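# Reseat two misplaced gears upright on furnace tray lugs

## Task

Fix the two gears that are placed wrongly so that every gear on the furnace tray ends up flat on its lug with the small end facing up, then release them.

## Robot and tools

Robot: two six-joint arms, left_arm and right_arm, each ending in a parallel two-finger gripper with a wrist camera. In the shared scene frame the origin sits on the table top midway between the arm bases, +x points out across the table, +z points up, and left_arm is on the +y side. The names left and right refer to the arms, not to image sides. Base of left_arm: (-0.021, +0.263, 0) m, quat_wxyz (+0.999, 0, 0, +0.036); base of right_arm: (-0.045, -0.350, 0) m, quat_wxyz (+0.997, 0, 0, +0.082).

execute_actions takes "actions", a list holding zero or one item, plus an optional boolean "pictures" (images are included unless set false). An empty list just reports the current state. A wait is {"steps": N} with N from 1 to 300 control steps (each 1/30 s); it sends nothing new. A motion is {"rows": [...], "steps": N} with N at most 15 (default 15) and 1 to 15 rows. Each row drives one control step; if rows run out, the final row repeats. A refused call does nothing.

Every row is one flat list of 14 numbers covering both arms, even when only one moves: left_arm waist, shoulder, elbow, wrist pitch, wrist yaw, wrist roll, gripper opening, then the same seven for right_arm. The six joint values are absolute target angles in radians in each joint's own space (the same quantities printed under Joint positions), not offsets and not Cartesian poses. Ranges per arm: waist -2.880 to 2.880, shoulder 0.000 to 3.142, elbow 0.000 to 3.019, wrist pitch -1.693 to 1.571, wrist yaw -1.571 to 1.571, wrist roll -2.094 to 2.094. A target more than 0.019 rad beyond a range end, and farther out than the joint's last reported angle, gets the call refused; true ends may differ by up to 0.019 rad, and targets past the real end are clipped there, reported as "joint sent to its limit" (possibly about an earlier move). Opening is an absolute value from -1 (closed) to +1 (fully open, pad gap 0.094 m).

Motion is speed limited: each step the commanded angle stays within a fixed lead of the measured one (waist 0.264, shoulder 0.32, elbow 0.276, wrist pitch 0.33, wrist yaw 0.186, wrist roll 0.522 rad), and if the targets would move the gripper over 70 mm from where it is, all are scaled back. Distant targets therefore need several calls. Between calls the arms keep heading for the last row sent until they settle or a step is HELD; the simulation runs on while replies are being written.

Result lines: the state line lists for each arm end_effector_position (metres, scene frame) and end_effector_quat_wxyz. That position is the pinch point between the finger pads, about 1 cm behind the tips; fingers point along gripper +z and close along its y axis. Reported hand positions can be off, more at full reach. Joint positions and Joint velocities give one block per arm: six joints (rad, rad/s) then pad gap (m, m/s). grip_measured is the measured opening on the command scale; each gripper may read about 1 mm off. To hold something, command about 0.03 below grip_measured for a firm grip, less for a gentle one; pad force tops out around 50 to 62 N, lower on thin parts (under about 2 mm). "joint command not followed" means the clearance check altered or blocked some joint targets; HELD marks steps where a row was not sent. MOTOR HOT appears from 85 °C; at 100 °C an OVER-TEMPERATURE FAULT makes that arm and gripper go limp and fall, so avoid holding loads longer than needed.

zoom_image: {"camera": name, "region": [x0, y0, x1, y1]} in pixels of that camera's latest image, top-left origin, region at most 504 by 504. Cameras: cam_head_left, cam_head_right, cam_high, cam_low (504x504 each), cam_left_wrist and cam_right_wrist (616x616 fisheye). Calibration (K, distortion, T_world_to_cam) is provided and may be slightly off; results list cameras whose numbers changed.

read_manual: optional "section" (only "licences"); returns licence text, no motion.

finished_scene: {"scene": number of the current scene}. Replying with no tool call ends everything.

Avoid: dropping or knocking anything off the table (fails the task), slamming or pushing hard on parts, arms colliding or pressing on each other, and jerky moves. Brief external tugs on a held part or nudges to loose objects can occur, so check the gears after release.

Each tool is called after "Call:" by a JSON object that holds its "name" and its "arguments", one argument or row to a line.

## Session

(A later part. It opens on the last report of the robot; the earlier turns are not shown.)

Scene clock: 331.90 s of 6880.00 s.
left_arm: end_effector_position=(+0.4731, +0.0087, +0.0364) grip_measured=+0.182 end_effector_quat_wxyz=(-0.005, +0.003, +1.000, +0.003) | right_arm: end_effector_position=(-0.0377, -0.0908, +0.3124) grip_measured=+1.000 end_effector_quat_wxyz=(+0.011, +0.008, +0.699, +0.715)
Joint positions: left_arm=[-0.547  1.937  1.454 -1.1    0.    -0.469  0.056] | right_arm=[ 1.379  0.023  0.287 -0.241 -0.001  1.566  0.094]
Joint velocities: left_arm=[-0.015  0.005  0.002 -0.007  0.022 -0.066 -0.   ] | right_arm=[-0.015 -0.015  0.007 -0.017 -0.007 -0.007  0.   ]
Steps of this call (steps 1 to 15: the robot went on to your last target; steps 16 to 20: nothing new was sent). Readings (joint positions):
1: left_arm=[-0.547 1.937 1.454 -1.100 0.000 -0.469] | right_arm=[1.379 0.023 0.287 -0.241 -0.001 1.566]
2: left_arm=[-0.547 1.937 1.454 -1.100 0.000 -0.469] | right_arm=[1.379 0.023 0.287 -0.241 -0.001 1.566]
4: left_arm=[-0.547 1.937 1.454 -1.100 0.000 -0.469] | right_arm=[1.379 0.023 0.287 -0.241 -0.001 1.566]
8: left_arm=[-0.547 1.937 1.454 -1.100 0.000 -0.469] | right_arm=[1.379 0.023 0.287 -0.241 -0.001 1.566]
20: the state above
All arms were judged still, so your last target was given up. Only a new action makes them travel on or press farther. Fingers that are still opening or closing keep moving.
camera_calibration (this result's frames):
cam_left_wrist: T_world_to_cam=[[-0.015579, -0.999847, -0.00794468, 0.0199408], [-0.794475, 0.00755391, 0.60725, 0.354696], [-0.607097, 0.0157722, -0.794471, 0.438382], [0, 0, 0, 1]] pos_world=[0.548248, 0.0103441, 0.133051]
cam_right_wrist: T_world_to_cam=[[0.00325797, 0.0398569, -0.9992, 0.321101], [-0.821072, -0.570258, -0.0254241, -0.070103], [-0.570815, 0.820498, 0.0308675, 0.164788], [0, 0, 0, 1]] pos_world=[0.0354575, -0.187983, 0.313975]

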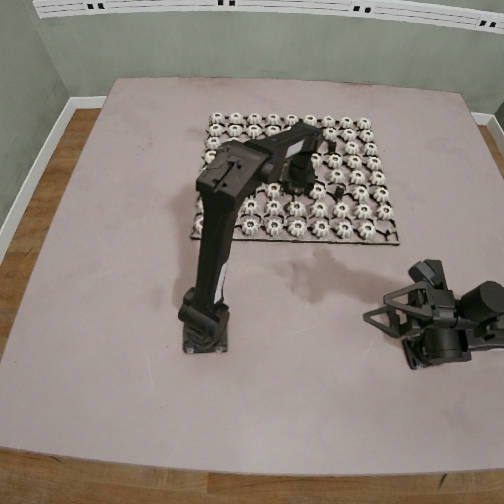

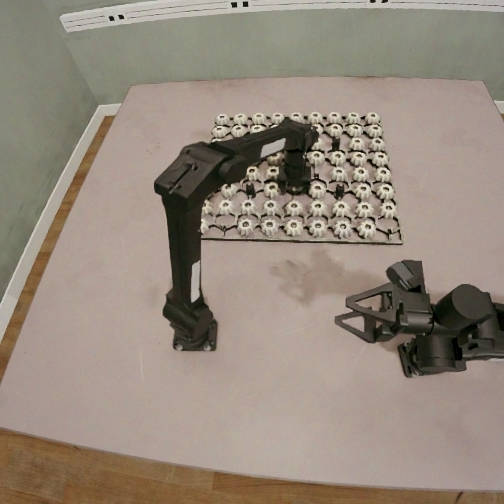

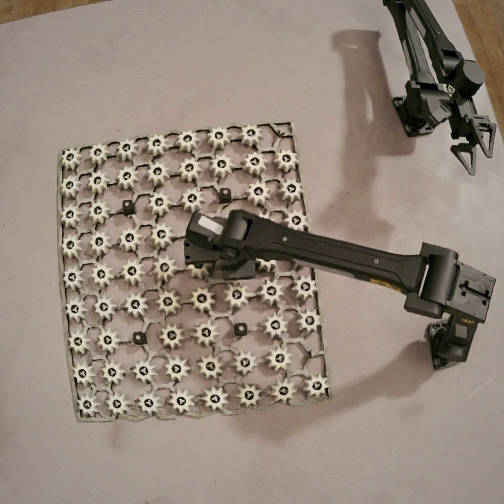

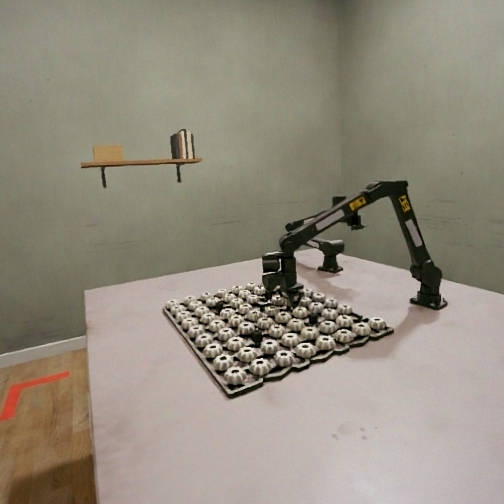

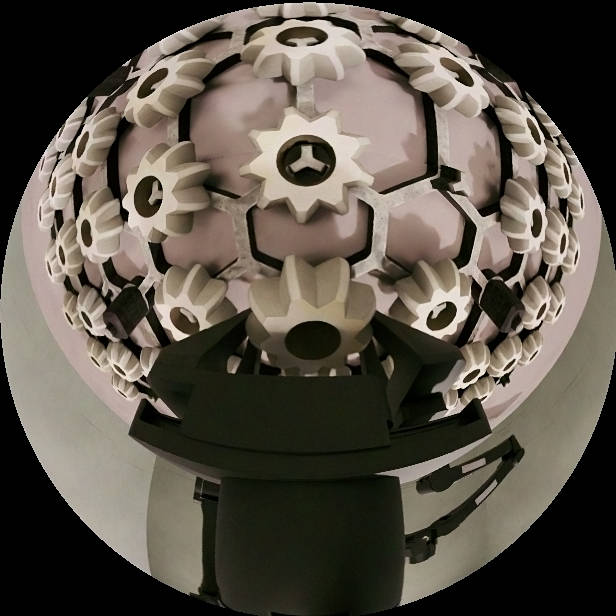

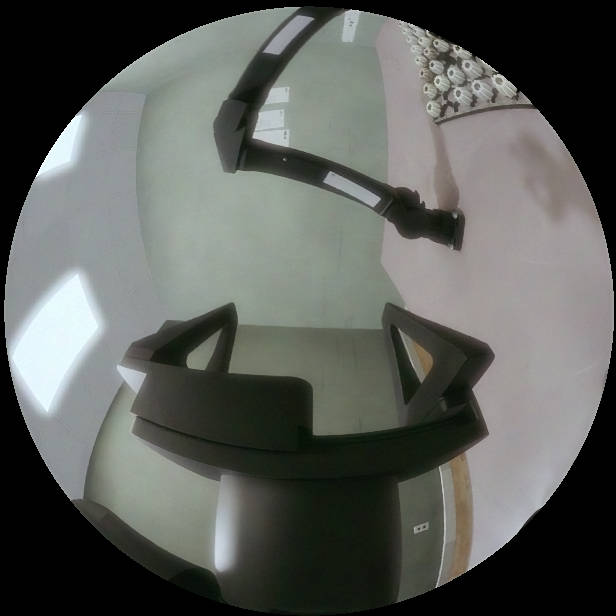

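Call:
{"name": "execute_actions", "arguments": {
  "actions": [
    {"rows":[[-0.548,1.925,1.445,-1.05,0,-0.476,0.05,1.372,0.03,0.30,-0.25,0,1.571,1]],"steps":15}
  ],
  "pictures": false
}}

Call:
{"name": "execute_actions", "arguments": {
  "actions": [
    {"steps":15}
  ]
}}

Scene clock: 339.90 s of 6880.00 s.
left_arm: end_effector_position=(+0.4774, +0.0065, +0.0328) grip_measured=+0.182 end_effector_quat_wxyz=(+0.007, +0.003, +1.000, -0.003) | right_arm: end_effector_position=(-0.0377, -0.0908, +0.3124) grip_measured=+1.000 end_effector_quat_wxyz=(+0.011, +0.008, +0.699, +0.715)
Joint positions: left_arm=[-0.547  1.937  1.443 -1.062  0.    -0.469  0.056] | right_arm=[ 1.379  0.023  0.287 -0.241 -0.001  1.566  0.094]
Joint velocities: left_arm=[-0.024 -0.005 -0.002 -0.002 -0.037 -0.007 -0.   ] | right_arm=[-0.015 -0.015 -0.002 -0.007 -0.022  0.007  0.   ]
Steps of this call (steps 1 to 90: nothing new was sent; then 4.50 s passed at rest; steps 91 to 105: all 15 steps of this action). Readings (joint positions):
91: left_arm=[-0.547 1.937 1.452 -1.094 0.000 -0.469] | right_arm=[1.379 0.023 0.287 -0.241 -0.001 1.566]
92: left_arm=[-0.547 1.937 1.449 -1.082 0.000 -0.469] | right_arm=[1.379 0.023 0.287 -0.241 -0.001 1.566]
94: left_arm=[-0.547 1.937 1.445 -1.067 0.000 -0.469] | right_arm=[1.379 0.023 0.287 -0.241 -0.001 1.566]
98: left_arm=[-0.547 1.937 1.443 -1.063 0.000 -0.469] | right_arm=[1.379 0.023 0.287 -0.241 -0.001 1.566]
105: the state above

Scene clock: 340.40 s of 6880.00 s.
left_arm: end_effector_position=(+0.4774, +0.0065, +0.0328) grip_measured=+0.182 end_effector_quat_wxyz=(+0.007, +0.003, +1.000, -0.003) | right_arm: end_effector_position=(-0.0377, -0.0908, +0.3124) grip_measured=+1.000 end_effector_quat_wxyz=(+0.011, +0.008, +0.699, +0.715)
Joint positions: left_arm=[-0.547  1.937  1.443 -1.062  0.    -0.469  0.056] | right_arm=[ 1.379  0.023  0.287 -0.241 -0.001  1.566  0.094]
Joint velocities: left_arm=[-0.015 -0.015 -0.002 -0.022 -0.066  0.022  0.001] | right_arm=[-0.005 -0.005  0.007  0.002 -0.037  0.007  0.   ]
Steps of this call (steps 1 to 15: the robot went on to your last target). Readings (joint positions):
1: left_arm=[-0.547 1.937 1.443 -1.062 0.000 -0.469] | right_arm=[1.379 0.023 0.287 -0.241 -0.001 1.566]
2: left_arm=[-0.547 1.937 1.443 -1.062 0.000 -0.469] | right_arm=[1.379 0.023 0.287 -0.241 -0.001 1.566]
4: left_arm=[-0.547 1.937 1.443 -1.062 0.000 -0.469] | right_arm=[1.379 0.023 0.287 -0.241 -0.001 1.566]
8: left_arm=[-0.547 1.937 1.443 -1.062 0.000 -0.469] | right_arm=[1.379 0.023 0.287 -0.241 -0.001 1.566]
15: the state above
All arms were judged still, so your last target was given up. Only a new action makes them travel on or press farther. Fingers that are still opening or closing keep moving.
camera_calibration (this result's frames):
cam_left_wrist: T_world_to_cam=[[-0.0155322, -0.999871, 0.00405464, 0.0173948], [-0.808872, 0.0149488, 0.587795, 0.367712], [-0.58778, 0.00585005, -0.809, 0.429439], [0, 0, 0, 1]] pos_world=[0.550118, 0.0093835, 0.131206]
cam_right_wrist: T_world_to_cam=[[0.00325797, 0.0398569, -0.9992, 0.321101], [-0.821072, -0.570258, -0.0254241, -0.070103], [-0.570815, 0.820498, 0.0308675, 0.164788], [0, 0, 0, 1]] pos_world=[0.0354575, -0.187983, 0.313975]

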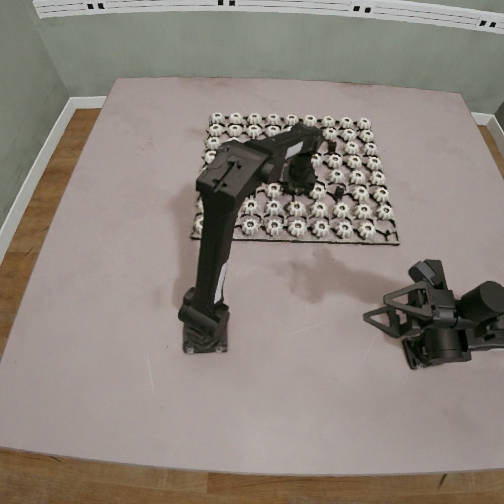

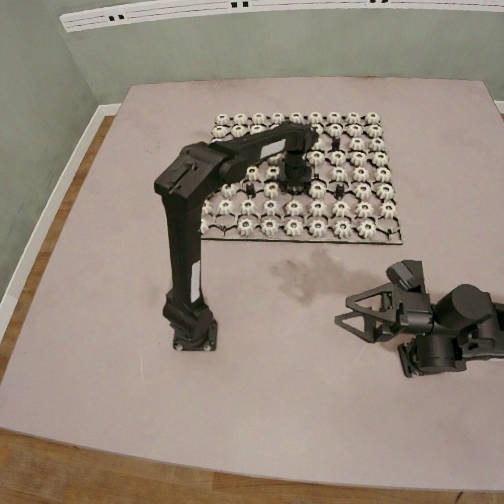

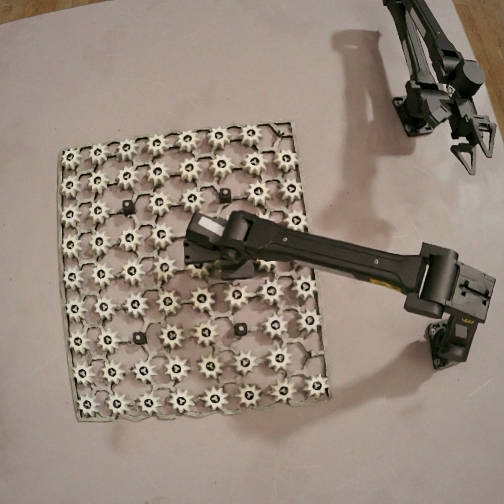

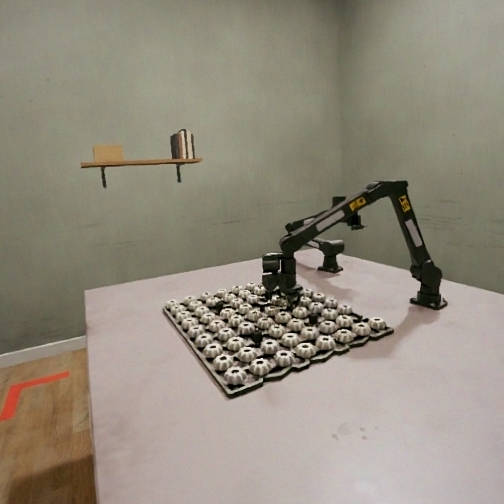

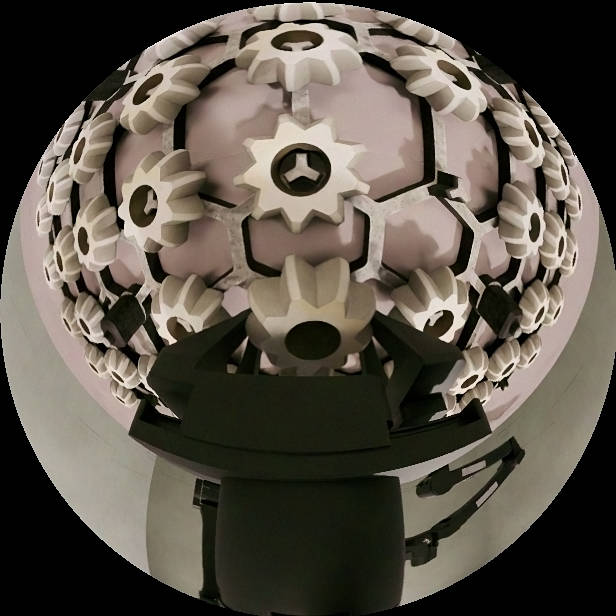

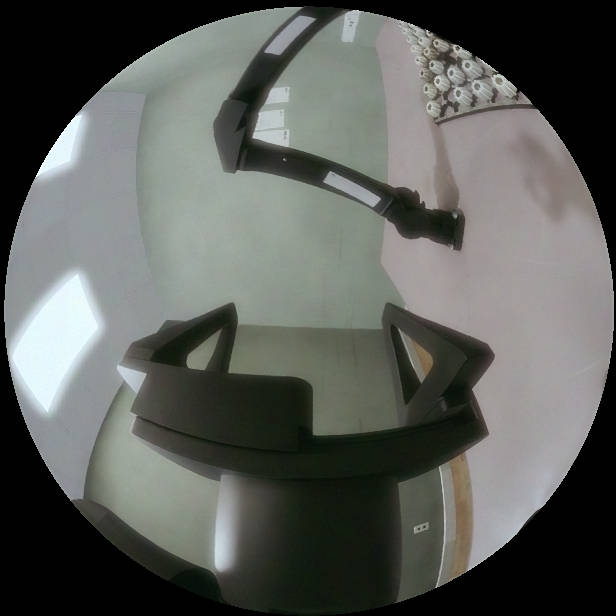

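Call:
{"name": "execute_actions", "arguments": {
  "actions": [
    {"rows":[[-0.548,1.95,1.432,-1.05,0,-0.476,0.05,1.372,0.03,0.30,-0.25,0,1.571,1]],"steps":15}
  ],
  "pictures": false
}}

Call:
{"name": "execute_actions", "arguments": {
  "actions": [
    {"steps":15}
  ]
}}

Scene clock: 347.20 s of 6880.00 s.
left_arm: end_effector_position=(+0.4768, +0.0068, +0.0317) grip_measured=+0.182 end_effector_quat_wxyz=(+0.006, +0.003, +1.000, -0.003) | right_arm: end_effector_position=(-0.0377, -0.0908, +0.3124) grip_measured=+1.000 end_effector_quat_wxyz=(+0.011, +0.008, +0.699, +0.715)
Joint positions: left_arm=[-0.547  1.938  1.441 -1.06   0.    -0.469  0.056] | right_arm=[ 1.379  0.023  0.287 -0.241 -0.001  1.566  0.094]
Joint velocities: left_arm=[ 0.005 -0.005  0.002 -0.007  0.022 -0.066  0.   ] | right_arm=[-0.005 -0.005 -0.022 -0.002  0.037  0.007  0.   ]
Steps of this call (steps 1 to 90: nothing new was sent; then 3.30 s passed at rest; steps 91 to 105: all 15 steps of this action). Readings (joint positions):
91: left_arm=[-0.547 1.938 1.442 -1.061 0.000 -0.469] | right_arm=[1.379 0.023 0.287 -0.241 -0.001 1.566]
92: left_arm=[-0.547 1.938 1.441 -1.060 0.000 -0.469] | right_arm=[1.379 0.023 0.287 -0.241 -0.001 1.566]
94: left_arm=[-0.547 1.938 1.441 -1.060 0.000 -0.469] | right_arm=[1.379 0.023 0.287 -0.241 -0.001 1.566]
98: left_arm=[-0.547 1.938 1.441 -1.060 0.000 -0.469] | right_arm=[1.379 0.023 0.287 -0.241 -0.001 1.566]
105: the state above

Scene clock: 347.70 s of 6880.00 s.
left_arm: end_effector_position=(+0.4768, +0.0068, +0.0317) grip_measured=+0.182 end_effector_quat_wxyz=(+0.006, +0.003, +1.000, -0.003) | right_arm: end_effector_position=(-0.0377, -0.0908, +0.3124) grip_measured=+1.000 end_effector_quat_wxyz=(+0.011, +0.008, +0.699, +0.715)
Joint positions: left_arm=[-0.547  1.938  1.441 -1.06   0.    -0.469  0.056] | right_arm=[ 1.379  0.023  0.287 -0.241 -0.001  1.566  0.094]
Joint velocities: left_arm=[-0.015  0.005  0.002 -0.002 -0.022  0.007  0.001] | right_arm=[ 0.005 -0.015 -0.002 -0.007 -0.066 -0.051  0.   ]
Steps of this call (steps 1 to 15: the robot went on to your last target). Readings (joint positions):
1: left_arm=[-0.547 1.938 1.441 -1.060 0.000 -0.469] | right_arm=[1.379 0.023 0.287 -0.241 -0.001 1.566]
2: left_arm=[-0.547 1.938 1.441 -1.060 0.000 -0.469] | right_arm=[1.379 0.023 0.287 -0.241 -0.001 1.566]
4: left_arm=[-0.547 1.938 1.441 -1.060 0.000 -0.469] | right_arm=[1.379 0.023 0.287 -0.241 -0.001 1.566]
8: left_arm=[-0.547 1.938 1.441 -1.060 0.000 -0.469] | right_arm=[1.379 0.023 0.287 -0.241 -0.001 1.566]
15: the state above
All arms were judged still, so your last target was given up. Only a new action makes them travel on or press farther. Fingers that are still opening or closing keep moving.
camera_calibration (this result's frames):
cam_left_wrist: T_world_to_cam=[[-0.0155295, -0.999873, 0.00371663, 0.0176818], [-0.808473, 0.0147438, 0.588349, 0.367707], [-0.588329, 0.006132, -0.808599, 0.428469], [0, 0, 0, 1]] pos_world=[0.549637, 0.00963076, 0.130054]
cam_right_wrist: T_world_to_cam=[[0.00325797, 0.0398569, -0.9992, 0.321101], [-0.821072, -0.570258, -0.0254241, -0.070103], [-0.570815, 0.820498, 0.0308675, 0.164788], [0, 0, 0, 1]] pos_world=[0.0354575, -0.187983, 0.313975]

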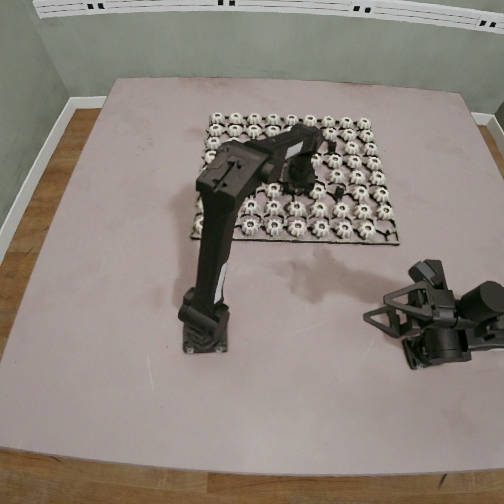

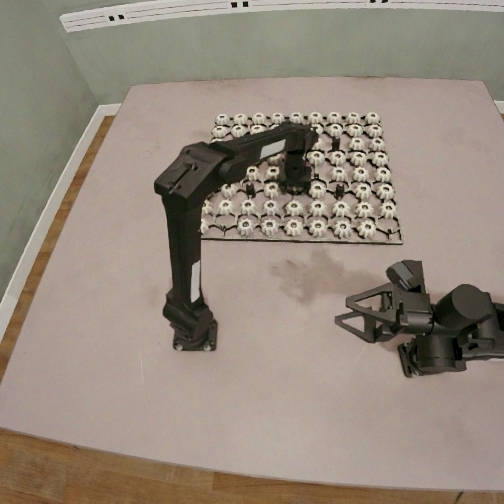

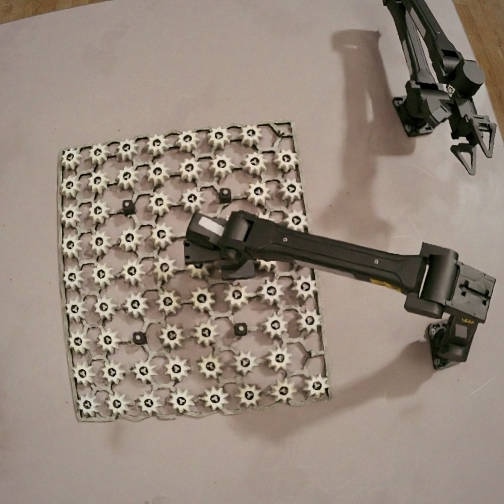

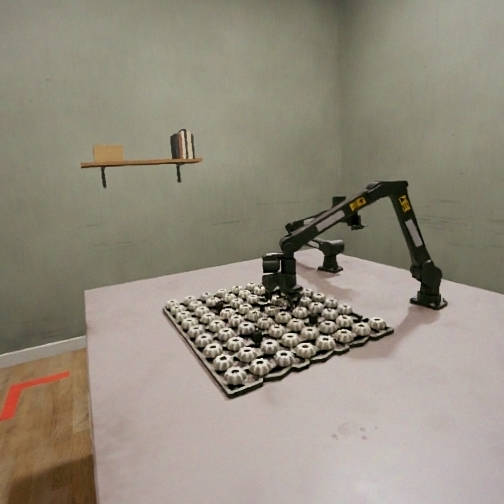

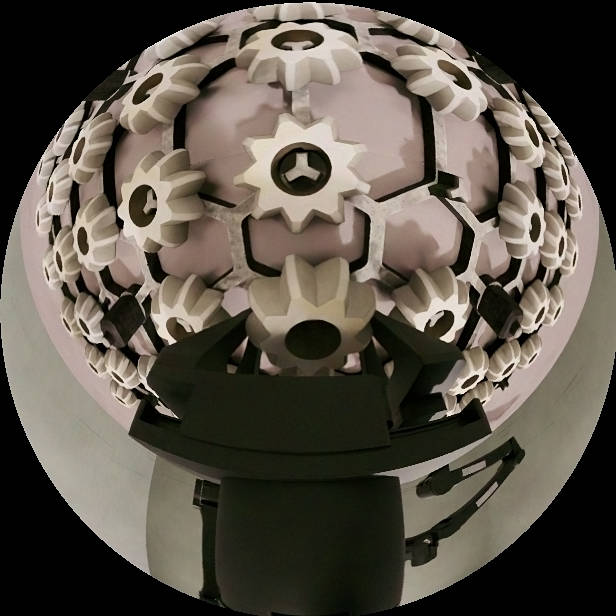

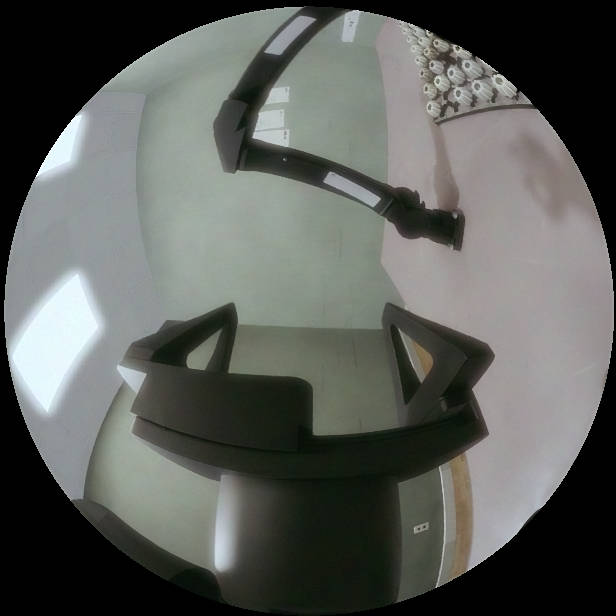

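Call:
{"name": "execute_actions", "arguments": {
  "actions": [
    {"rows":[[-0.548,1.925,1.47,-1.10,0,-0.476,0.05,1.372,0.03,0.30,-0.25,0,1.571,1],[-0.548,1.925,1.47,-1.10,0,-0.476,0.05,1.372,0.03,0.30,-0.25,0,1.571,1],[-0.548,1.925,1.47,-1.10,0,-0.476,0.05,1.372,0.03,0.30,-0.25,0,1.571,1],[-0.548,1.925,1.47,-1.10,0,-0.476,0.05,1.372,0.03,0.30,-0.25,0,1.571,1],[-0.548,1.925,1.47,-1.10,0,-0.476,0.05,1.372,0.03,0.30,-0.25,0,1.571,1],[-0.548,1.925,1.47,-1.10,0,-0.476,0.05,1.372,0.03,0.30,-0.25,0,1.571,1],[-0.548,1.955,1.44,-1.09,0,-0.476,0.05,1.372,0.03,0.30,-0.25,0,1.571,1]],"steps":15}
  ],
  "pictures": false
}}

Call:
{"name": "execute_actions", "arguments": {
  "actions": [
    {"steps":15}
  ]
}}

Scene clock: 367.07 s of 6880.00 s.
left_arm: end_effector_position=(+0.4711, +0.0097, +0.0317) grip_measured=+0.182 end_effector_quat_wxyz=(-0.005, +0.003, +1.000, +0.003) | right_arm: end_effector_position=(-0.0377, -0.0908, +0.3124) grip_measured=+1.000 end_effector_quat_wxyz=(+0.011, +0.008, +0.699, +0.715)
Joint positions: left_arm=[-0.547  1.938  1.441 -1.086  0.    -0.469  0.056] | right_arm=[ 1.379  0.023  0.287 -0.241 -0.001  1.566  0.094]
Joint velocities: left_arm=[ 0.015 -0.015 -0.007  0.007  0.037  0.007  0.   ] | right_arm=[-0.015 -0.005 -0.002 -0.002 -0.037  0.022  0.   ]
Steps of this call (steps 1 to 90: nothing new was sent; then 15.87 s passed at rest; steps 91 to 105: all 15 steps of this action). Readings (joint positions):
91: left_arm=[-0.547 1.938 1.441 -1.064 0.000 -0.469] | right_arm=[1.379 0.023 0.287 -0.241 -0.001 1.566]
92: left_arm=[-0.547 1.938 1.441 -1.071 0.000 -0.469] | right_arm=[1.379 0.023 0.287 -0.241 -0.001 1.566]
94: left_arm=[-0.547 1.938 1.441 -1.082 0.000 -0.469] | right_arm=[1.379 0.023 0.287 -0.241 -0.001 1.566]
98: left_arm=[-0.547 1.938 1.441 -1.086 0.000 -0.469] | right_arm=[1.379 0.023 0.287 -0.241 -0.001 1.566]
105: the state above

Scene clock: 367.57 s of 6880.00 s.
left_arm: end_effector_position=(+0.4711, +0.0097, +0.0317) grip_measured=+0.182 end_effector_quat_wxyz=(-0.005, +0.003, +1.000, +0.003) | right_arm: end_effector_position=(-0.0377, -0.0908, +0.3124) grip_measured=+1.000 end_effector_quat_wxyz=(+0.011, +0.008, +0.699, +0.715)
Joint positions: left_arm=[-0.547  1.938  1.441 -1.086  0.    -0.469  0.056] | right_arm=[ 1.379  0.023  0.287 -0.241 -0.001  1.566  0.094]
Joint velocities: left_arm=[ 0.005 -0.015 -0.012 -0.022 -0.007 -0.037  0.   ] | right_arm=[-0.015 -0.015 -0.007 -0.002  0.022 -0.007  0.   ]
Steps of this call (steps 1 to 15: the robot went on to your last target). Readings (joint positions):
1: left_arm=[-0.547 1.938 1.441 -1.086 0.000 -0.469] | right_arm=[1.379 0.023 0.287 -0.241 -0.001 1.566]
2: left_arm=[-0.547 1.938 1.441 -1.086 0.000 -0.469] | right_arm=[1.379 0.023 0.287 -0.241 -0.001 1.566]
4: left_arm=[-0.547 1.938 1.441 -1.086 0.000 -0.469] | right_arm=[1.379 0.023 0.287 -0.241 -0.001 1.566]
8: left_arm=[-0.547 1.938 1.441 -1.086 0.000 -0.469] | right_arm=[1.379 0.023 0.287 -0.241 -0.001 1.566]
15: the state above
All arms were judged still, so your last target was given up. Only a new action makes them travel on or press farther. Fingers that are still opening or closing keep moving.
camera_calibration (this result's frames):
cam_left_wrist: T_world_to_cam=[[-0.015579, -0.999847, -0.00794468, 0.0209416], [-0.794475, 0.00755391, 0.60725, 0.355888], [-0.607097, 0.0157722, -0.794471, 0.433362], [0, 0, 0, 1]] pos_world=[0.546163, 0.011415, 0.128347]
cam_right_wrist: T_world_to_cam=[[0.00325797, 0.0398569, -0.9992, 0.321101], [-0.821072, -0.570258, -0.0254241, -0.070103], [-0.570815, 0.820498, 0.0308675, 0.164788], [0, 0, 0, 1]] pos_world=[0.0354575, -0.187983, 0.313975]

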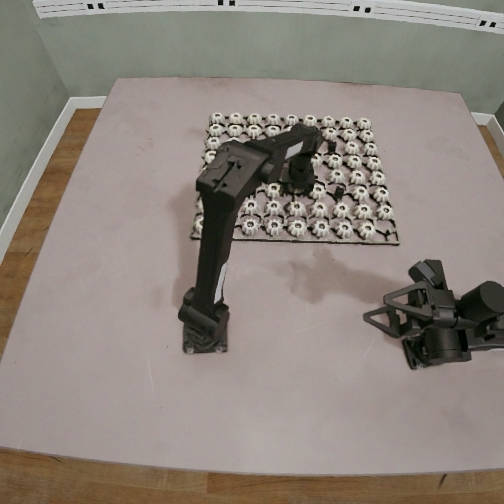

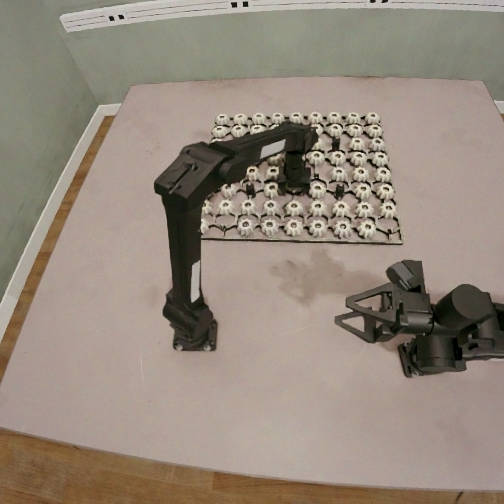

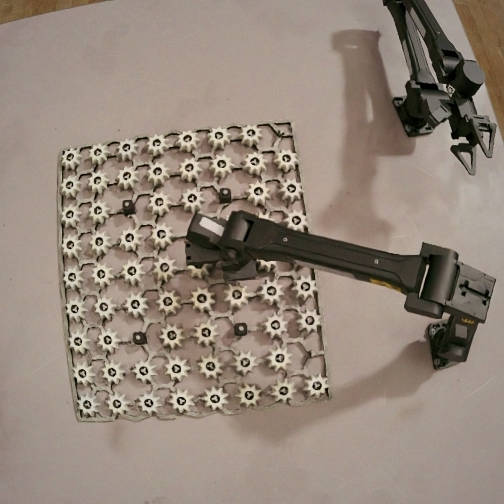

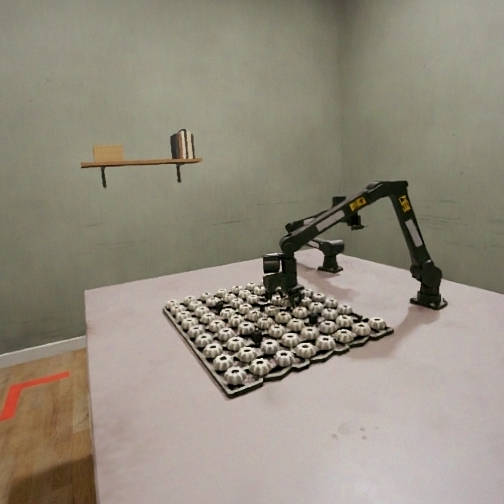

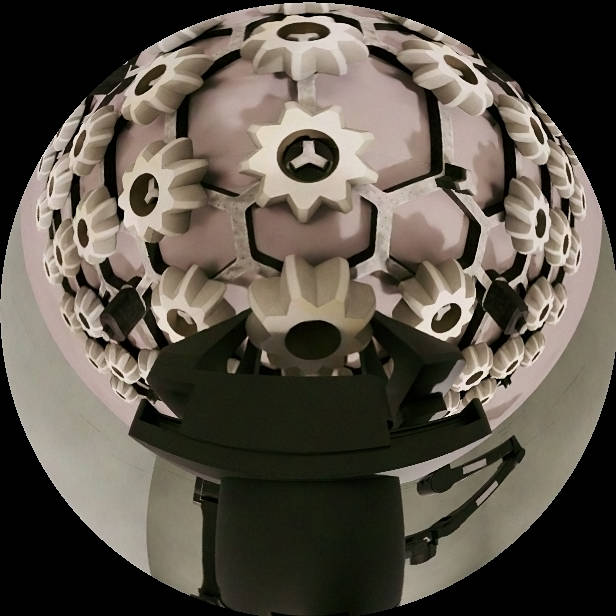

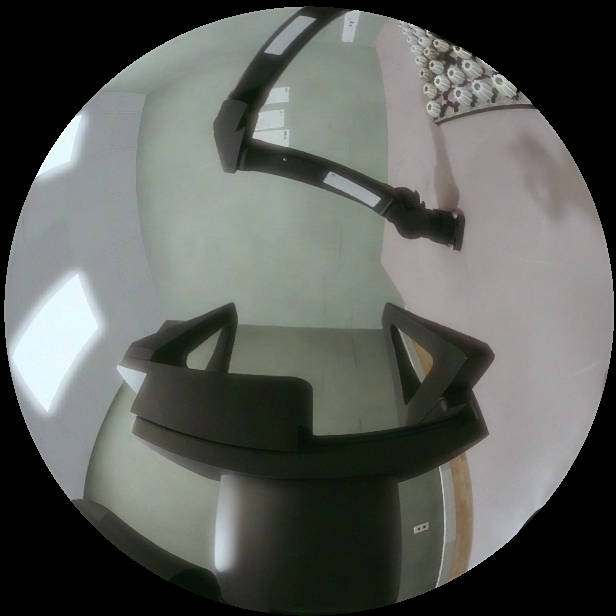

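Call:
{"name": "execute_actions", "arguments": {
  "actions": [
    {"rows":[[-0.548,1.975,1.44,-1.06,0,-0.476,0.05,1.372,0.03,0.30,-0.25,0,1.571,1]],"steps":15}
  ]
}}

Scene clock: 373.63 s of 6880.00 s.
left_arm: end_effector_position=(+0.4742, +0.0087, +0.0284) grip_measured=+0.181 end_effector_quat_wxyz=(-0.001, +0.002, +1.000, +0.001) | right_arm: end_effector_position=(-0.0377, -0.0908, +0.3124) grip_measured=+1.000 end_effector_quat_wxyz=(+0.011, +0.008, +0.699, +0.715)
Joint positions: left_arm=[-0.547  1.944  1.441 -1.07  -0.002 -0.469  0.056] | right_arm=[ 1.379  0.023  0.287 -0.241 -0.001  1.566  0.094]
Joint velocities: left_arm=[-0.015 -0.005  0.007  0.002  0.081  0.037  0.   ] | right_arm=[-0.005 -0.005 -0.012  0.012 -0.007 -0.037  0.   ]
Steps of this call (steps 1 to 90: nothing new was sent; then 2.57 s passed at rest; steps 91 to 105: all 15 steps of this action). Readings (joint positions):
91: left_arm=[-0.547 1.938 1.441 -1.084 0.000 -0.469] | right_arm=[1.379 0.023 0.287 -0.241 -0.001 1.566]
92: left_arm=[-0.547 1.940 1.441 -1.081 0.000 -0.469] | right_arm=[1.379 0.023 0.287 -0.241 -0.001 1.566]
94: left_arm=[-0.547 1.941 1.441 -1.076 -0.002 -0.469] | right_arm=[1.379 0.023 0.287 -0.241 -0.001 1.566]
98: left_arm=[-0.547 1.944 1.441 -1.071 -0.002 -0.469] | right_arm=[1.379 0.023 0.287 -0.241 -0.001 1.566]
105: the state above
camera_calibration (this result's frames):
cam_left_wrist: T_world_to_cam=[[-0.0151489, -0.999871, -0.00542973, 0.019693], [-0.800124, 0.0088656, 0.599769, 0.363252], [-0.599643, 0.0134303, -0.800155, 0.429309], [0, 0, 0, 1]] pos_world=[0.548377, 0.0107043, 0.125753]
cam_right_wrist: T_world_to_cam=[[0.00325797, 0.0398569, -0.9992, 0.321101], [-0.821072, -0.570258, -0.0254241, -0.070103], [-0.570815, 0.820498, 0.0308675, 0.164788], [0, 0, 0, 1]] pos_world=[0.0354575, -0.187983, 0.313975]

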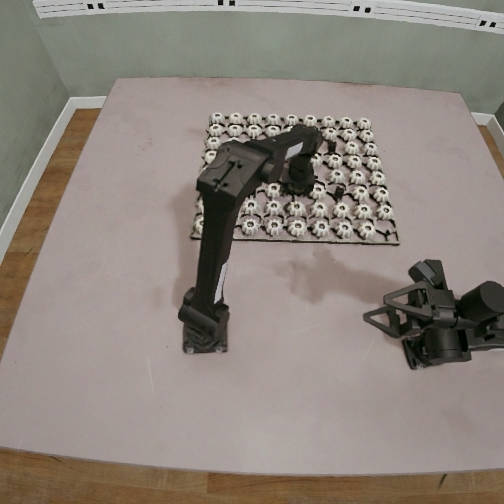

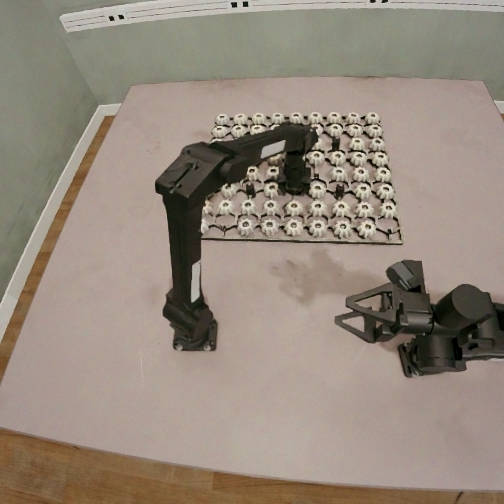

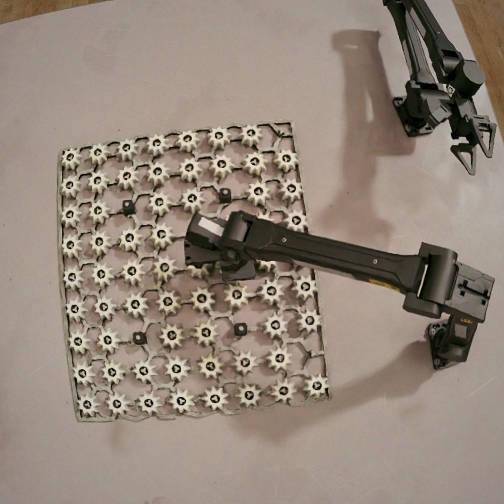

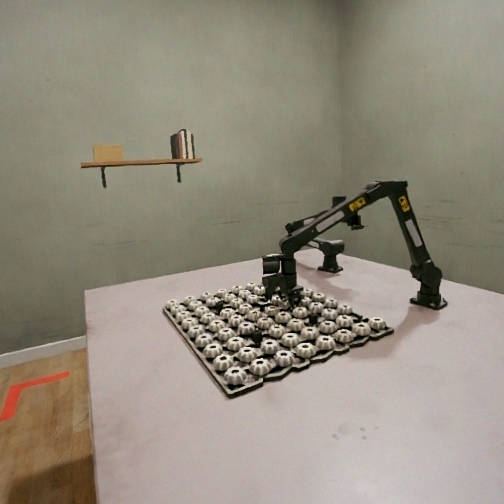

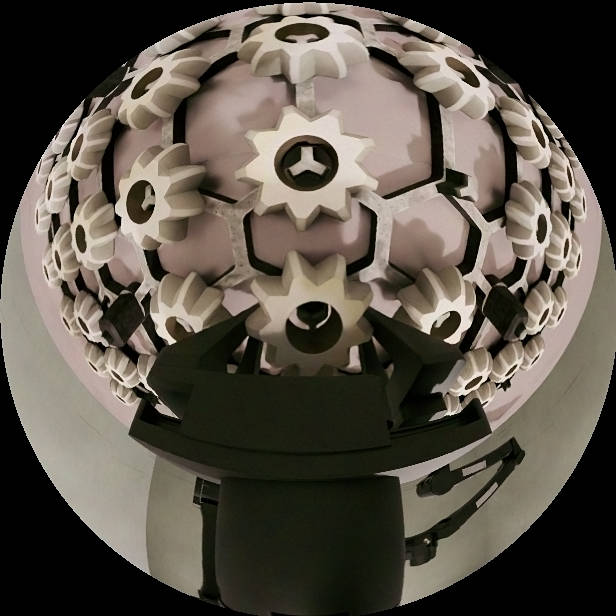

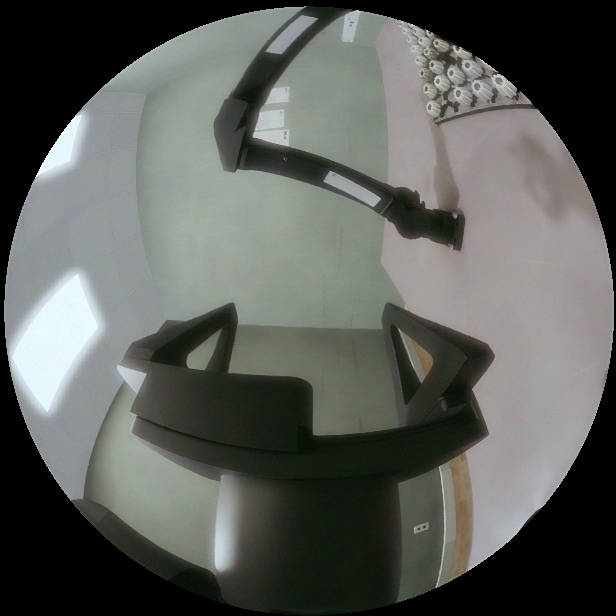

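Call:
{"name": "execute_actions", "arguments": {
  "actions": [
    {"rows":[[-0.562,1.93,1.44,-1.11,0,-0.476,0.05,1.372,0.03,0.30,-0.25,0,1.571,1]],"steps":15}
  ]
}}

Scene clock: 383.97 s of 6880.00 s.
left_arm: end_effector_position=(+0.4645, +0.0078, +0.0278) grip_measured=+0.181 end_effector_quat_wxyz=(-0.015, +0.007, +1.000, +0.008) | right_arm: end_effector_position=(-0.0377, -0.0908, +0.3124) grip_measured=+1.000 end_effector_quat_wxyz=(+0.011, +0.008, +0.699, +0.715)
Joint positions: left_arm=[-0.556  1.944  1.438 -1.099 -0.001 -0.469  0.055] | right_arm=[ 1.379  0.023  0.287 -0.241 -0.001  1.566  0.094]
Joint velocities: left_arm=[-0.005 -0.015 -0.002 -0.002 -0.022 -0.022  0.001] | right_arm=[ 0.005  0.005 -0.007 -0.002 -0.037 -0.007  0.   ]
Steps of this call (steps 1 to 15: the robot went on to your last target; steps 16 to 90: nothing new was sent; then 6.83 s passed at rest; steps 91 to 105: all 15 steps of this action). Readings (joint positions):
91: left_arm=[-0.547 1.944 1.441 -1.074 -0.002 -0.469] | right_arm=[1.379 0.023 0.287 -0.241 -0.001 1.566]
92: left_arm=[-0.547 1.944 1.441 -1.081 -0.002 -0.469] | right_arm=[1.379 0.023 0.287 -0.241 -0.001 1.566]
94: left_arm=[-0.550 1.944 1.440 -1.094 -0.001 -0.469] | right_arm=[1.379 0.023 0.287 -0.241 -0.001 1.566]
98: left_arm=[-0.555 1.944 1.438 -1.099 -0.001 -0.469] | right_arm=[1.379 0.023 0.287 -0.241 -0.001 1.566]
105: the state above
camera_calibration (this result's frames):
cam_left_wrist: T_world_to_cam=[[-0.024616, -0.99953, -0.0182577, 0.0233647], [-0.782759, 0.0079108, 0.622275, 0.347246], [-0.621838, 0.0296093, -0.782586, 0.43275], [0, 0, 0, 1]] pos_world=[0.541485, 0.00779332, 0.123008]
cam_right_wrist: T_world_to_cam=[[0.00325797, 0.0398569, -0.9992, 0.321101], [-0.821072, -0.570258, -0.0254241, -0.070103], [-0.570815, 0.820498, 0.0308675, 0.164788], [0, 0, 0, 1]] pos_world=[0.0354575, -0.187983, 0.313975]

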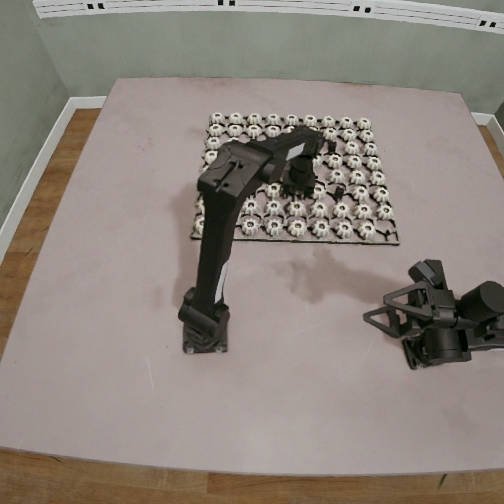

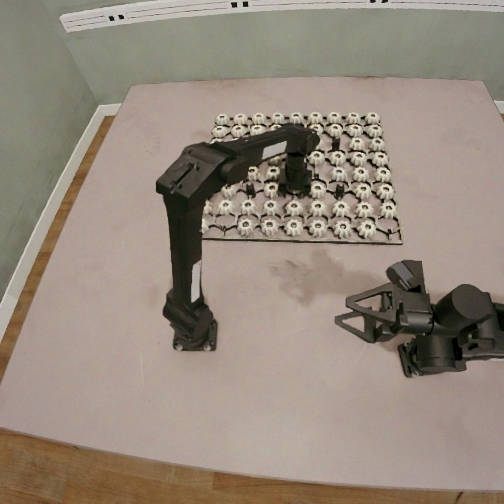

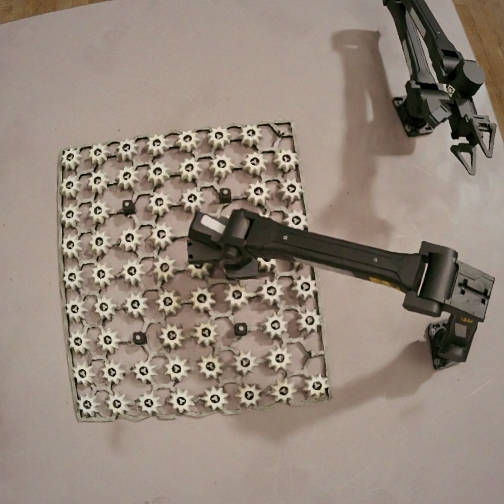

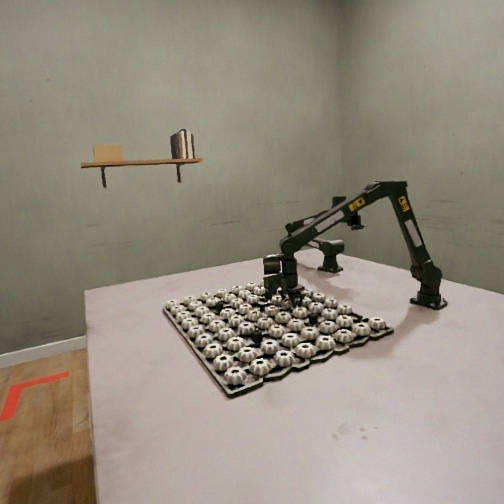

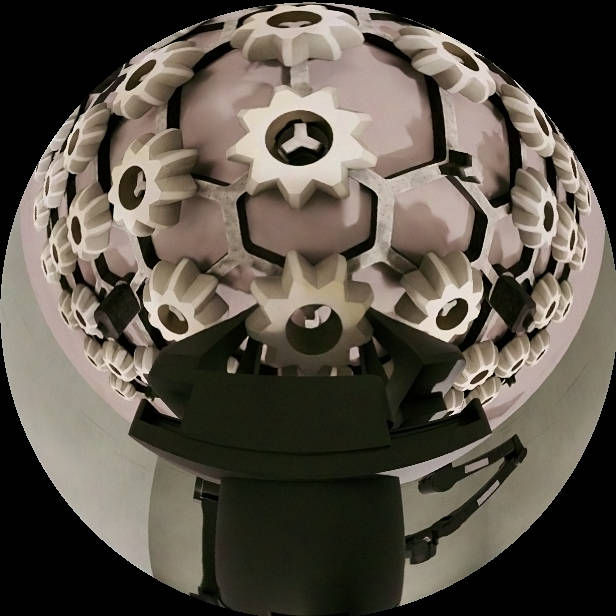

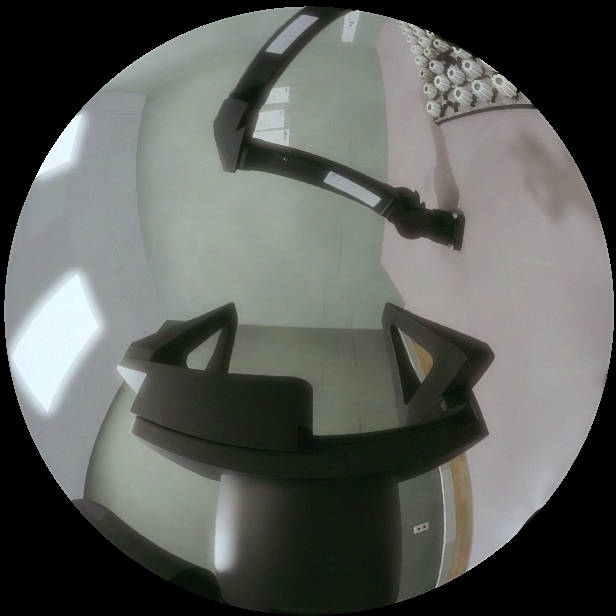

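Lug visible in the hole. Release.

Call:
{"name": "execute_actions", "arguments": {
  "actions": [
    {"rows":[[-0.562,1.93,1.44,-1.11,0,-0.476,0.38,1.372,0.03,0.30,-0.25,0,1.571,1]],"steps":15}
  ]
}}

Scene clock: 390.73 s of 6880.00 s.
left_arm: end_effector_position=(+0.4640, +0.0081, +0.0280) grip_measured=+0.377 end_effector_quat_wxyz=(-0.016, +0.007, +1.000, +0.009) | right_arm: end_effector_position=(-0.0377, -0.0908, +0.3124) grip_measured=+1.000 end_effector_quat_wxyz=(+0.011, +0.008, +0.699, +0.715)
Joint positions: left_arm=[-0.556  1.943  1.438 -1.102 -0.001 -0.469  0.065] | right_arm=[ 1.379  0.023  0.287 -0.241 -0.001  1.566  0.094]
Joint velocities: left_arm=[ 0.015 -0.015 -0.027  0.007  0.037  0.022 -0.001] | right_arm=[-0.005 -0.015 -0.012 -0.017 -0.022  0.022  0.   ]
Steps of this call (steps 1 to 15: the robot went on to your last target; steps 16 to 90: nothing new was sent; then 3.27 s passed at rest; steps 91 to 105: all 15 steps of this action). Readings (joint positions):
91: left_arm=[-0.556 1.944 1.438 -1.100 -0.001 -0.469] | right_arm=[1.379 0.023 0.287 -0.241 -0.001 1.566]
92: left_arm=[-0.556 1.944 1.438 -1.100 -0.001 -0.469] | right_arm=[1.379 0.023 0.287 -0.241 -0.001 1.566]
94: left_arm=[-0.556 1.943 1.438 -1.101 -0.001 -0.469] | right_arm=[1.379 0.023 0.287 -0.241 -0.001 1.566]
98: left_arm=[-0.556 1.943 1.438 -1.102 -0.001 -0.469] | right_arm=[1.379 0.023 0.287 -0.241 -0.001 1.566]
105: the state above
camera_calibration (this result's frames):
cam_left_wrist: T_world_to_cam=[[-0.0246541, -0.99951, -0.0192709, 0.0236878], [-0.781496, 0.0072481, 0.623868, 0.346051], [-0.623423, 0.030441, -0.781292, 0.43327], [0, 0, 0, 1]] pos_world=[0.541132, 0.00797883, 0.123076]
cam_right_wrist: T_world_to_cam=[[0.00325797, 0.0398569, -0.9992, 0.321101], [-0.821072, -0.570258, -0.0254241, -0.070103], [-0.570815, 0.820498, 0.0308675, 0.164788], [0, 0, 0, 1]] pos_world=[0.0354575, -0.187983, 0.313975]

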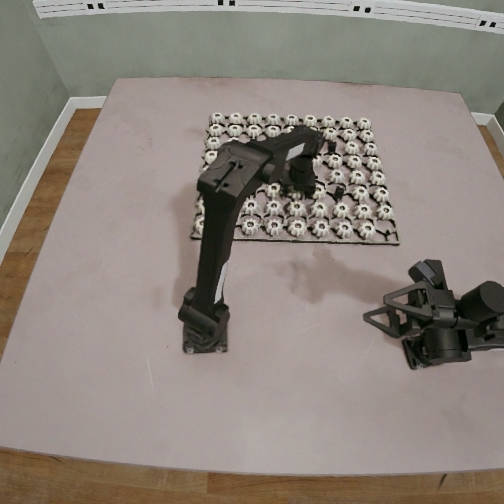

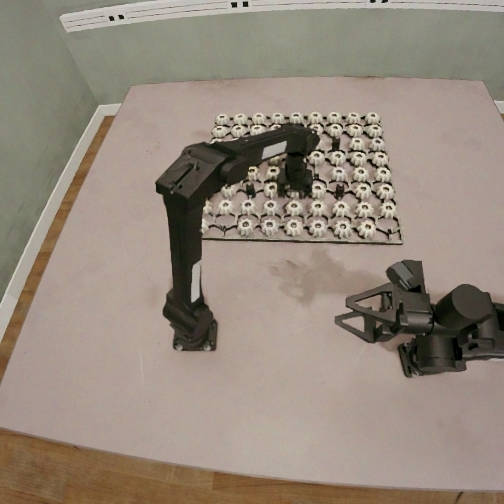

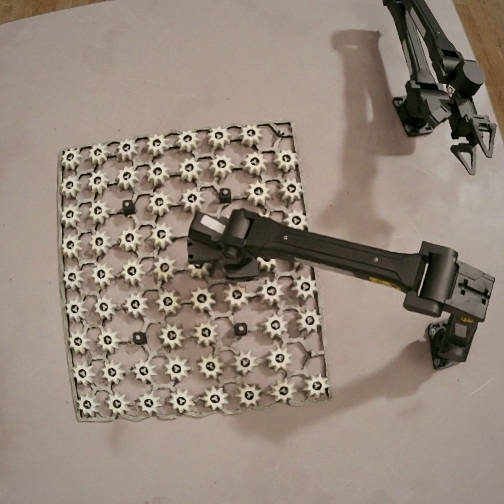

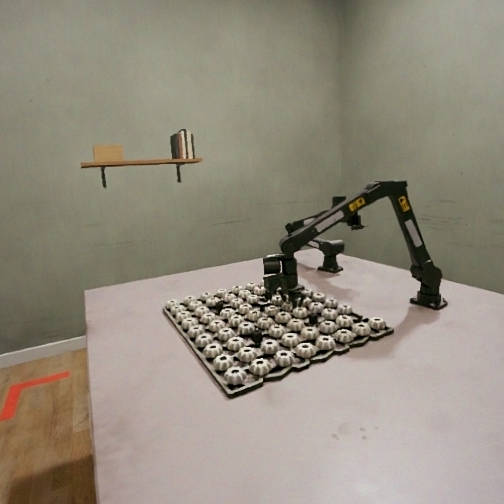

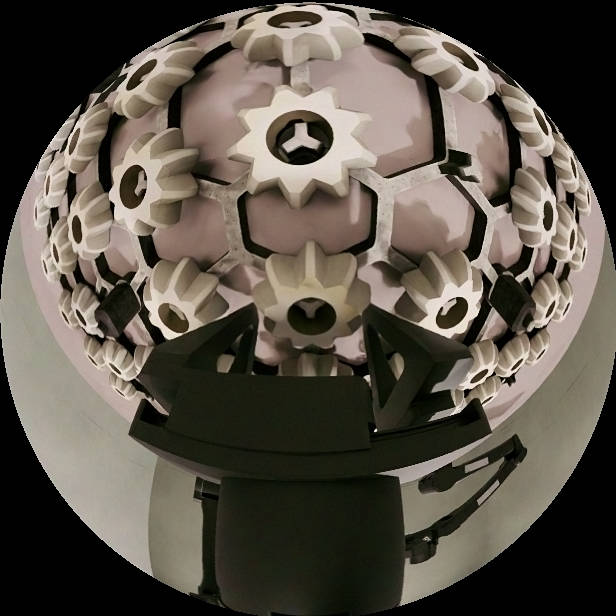

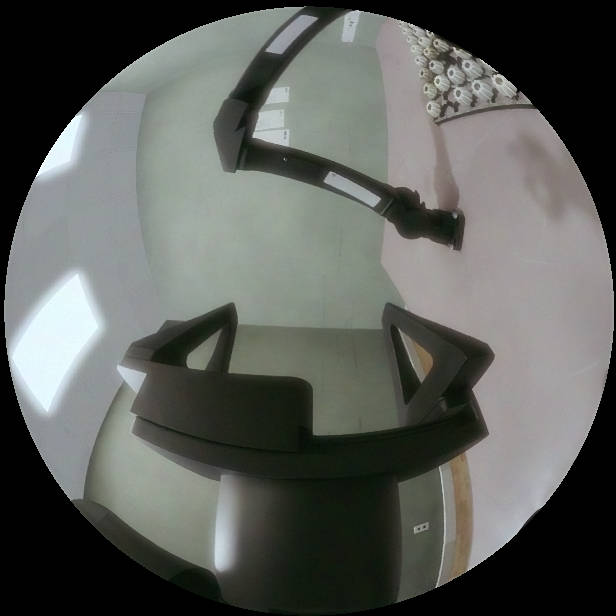

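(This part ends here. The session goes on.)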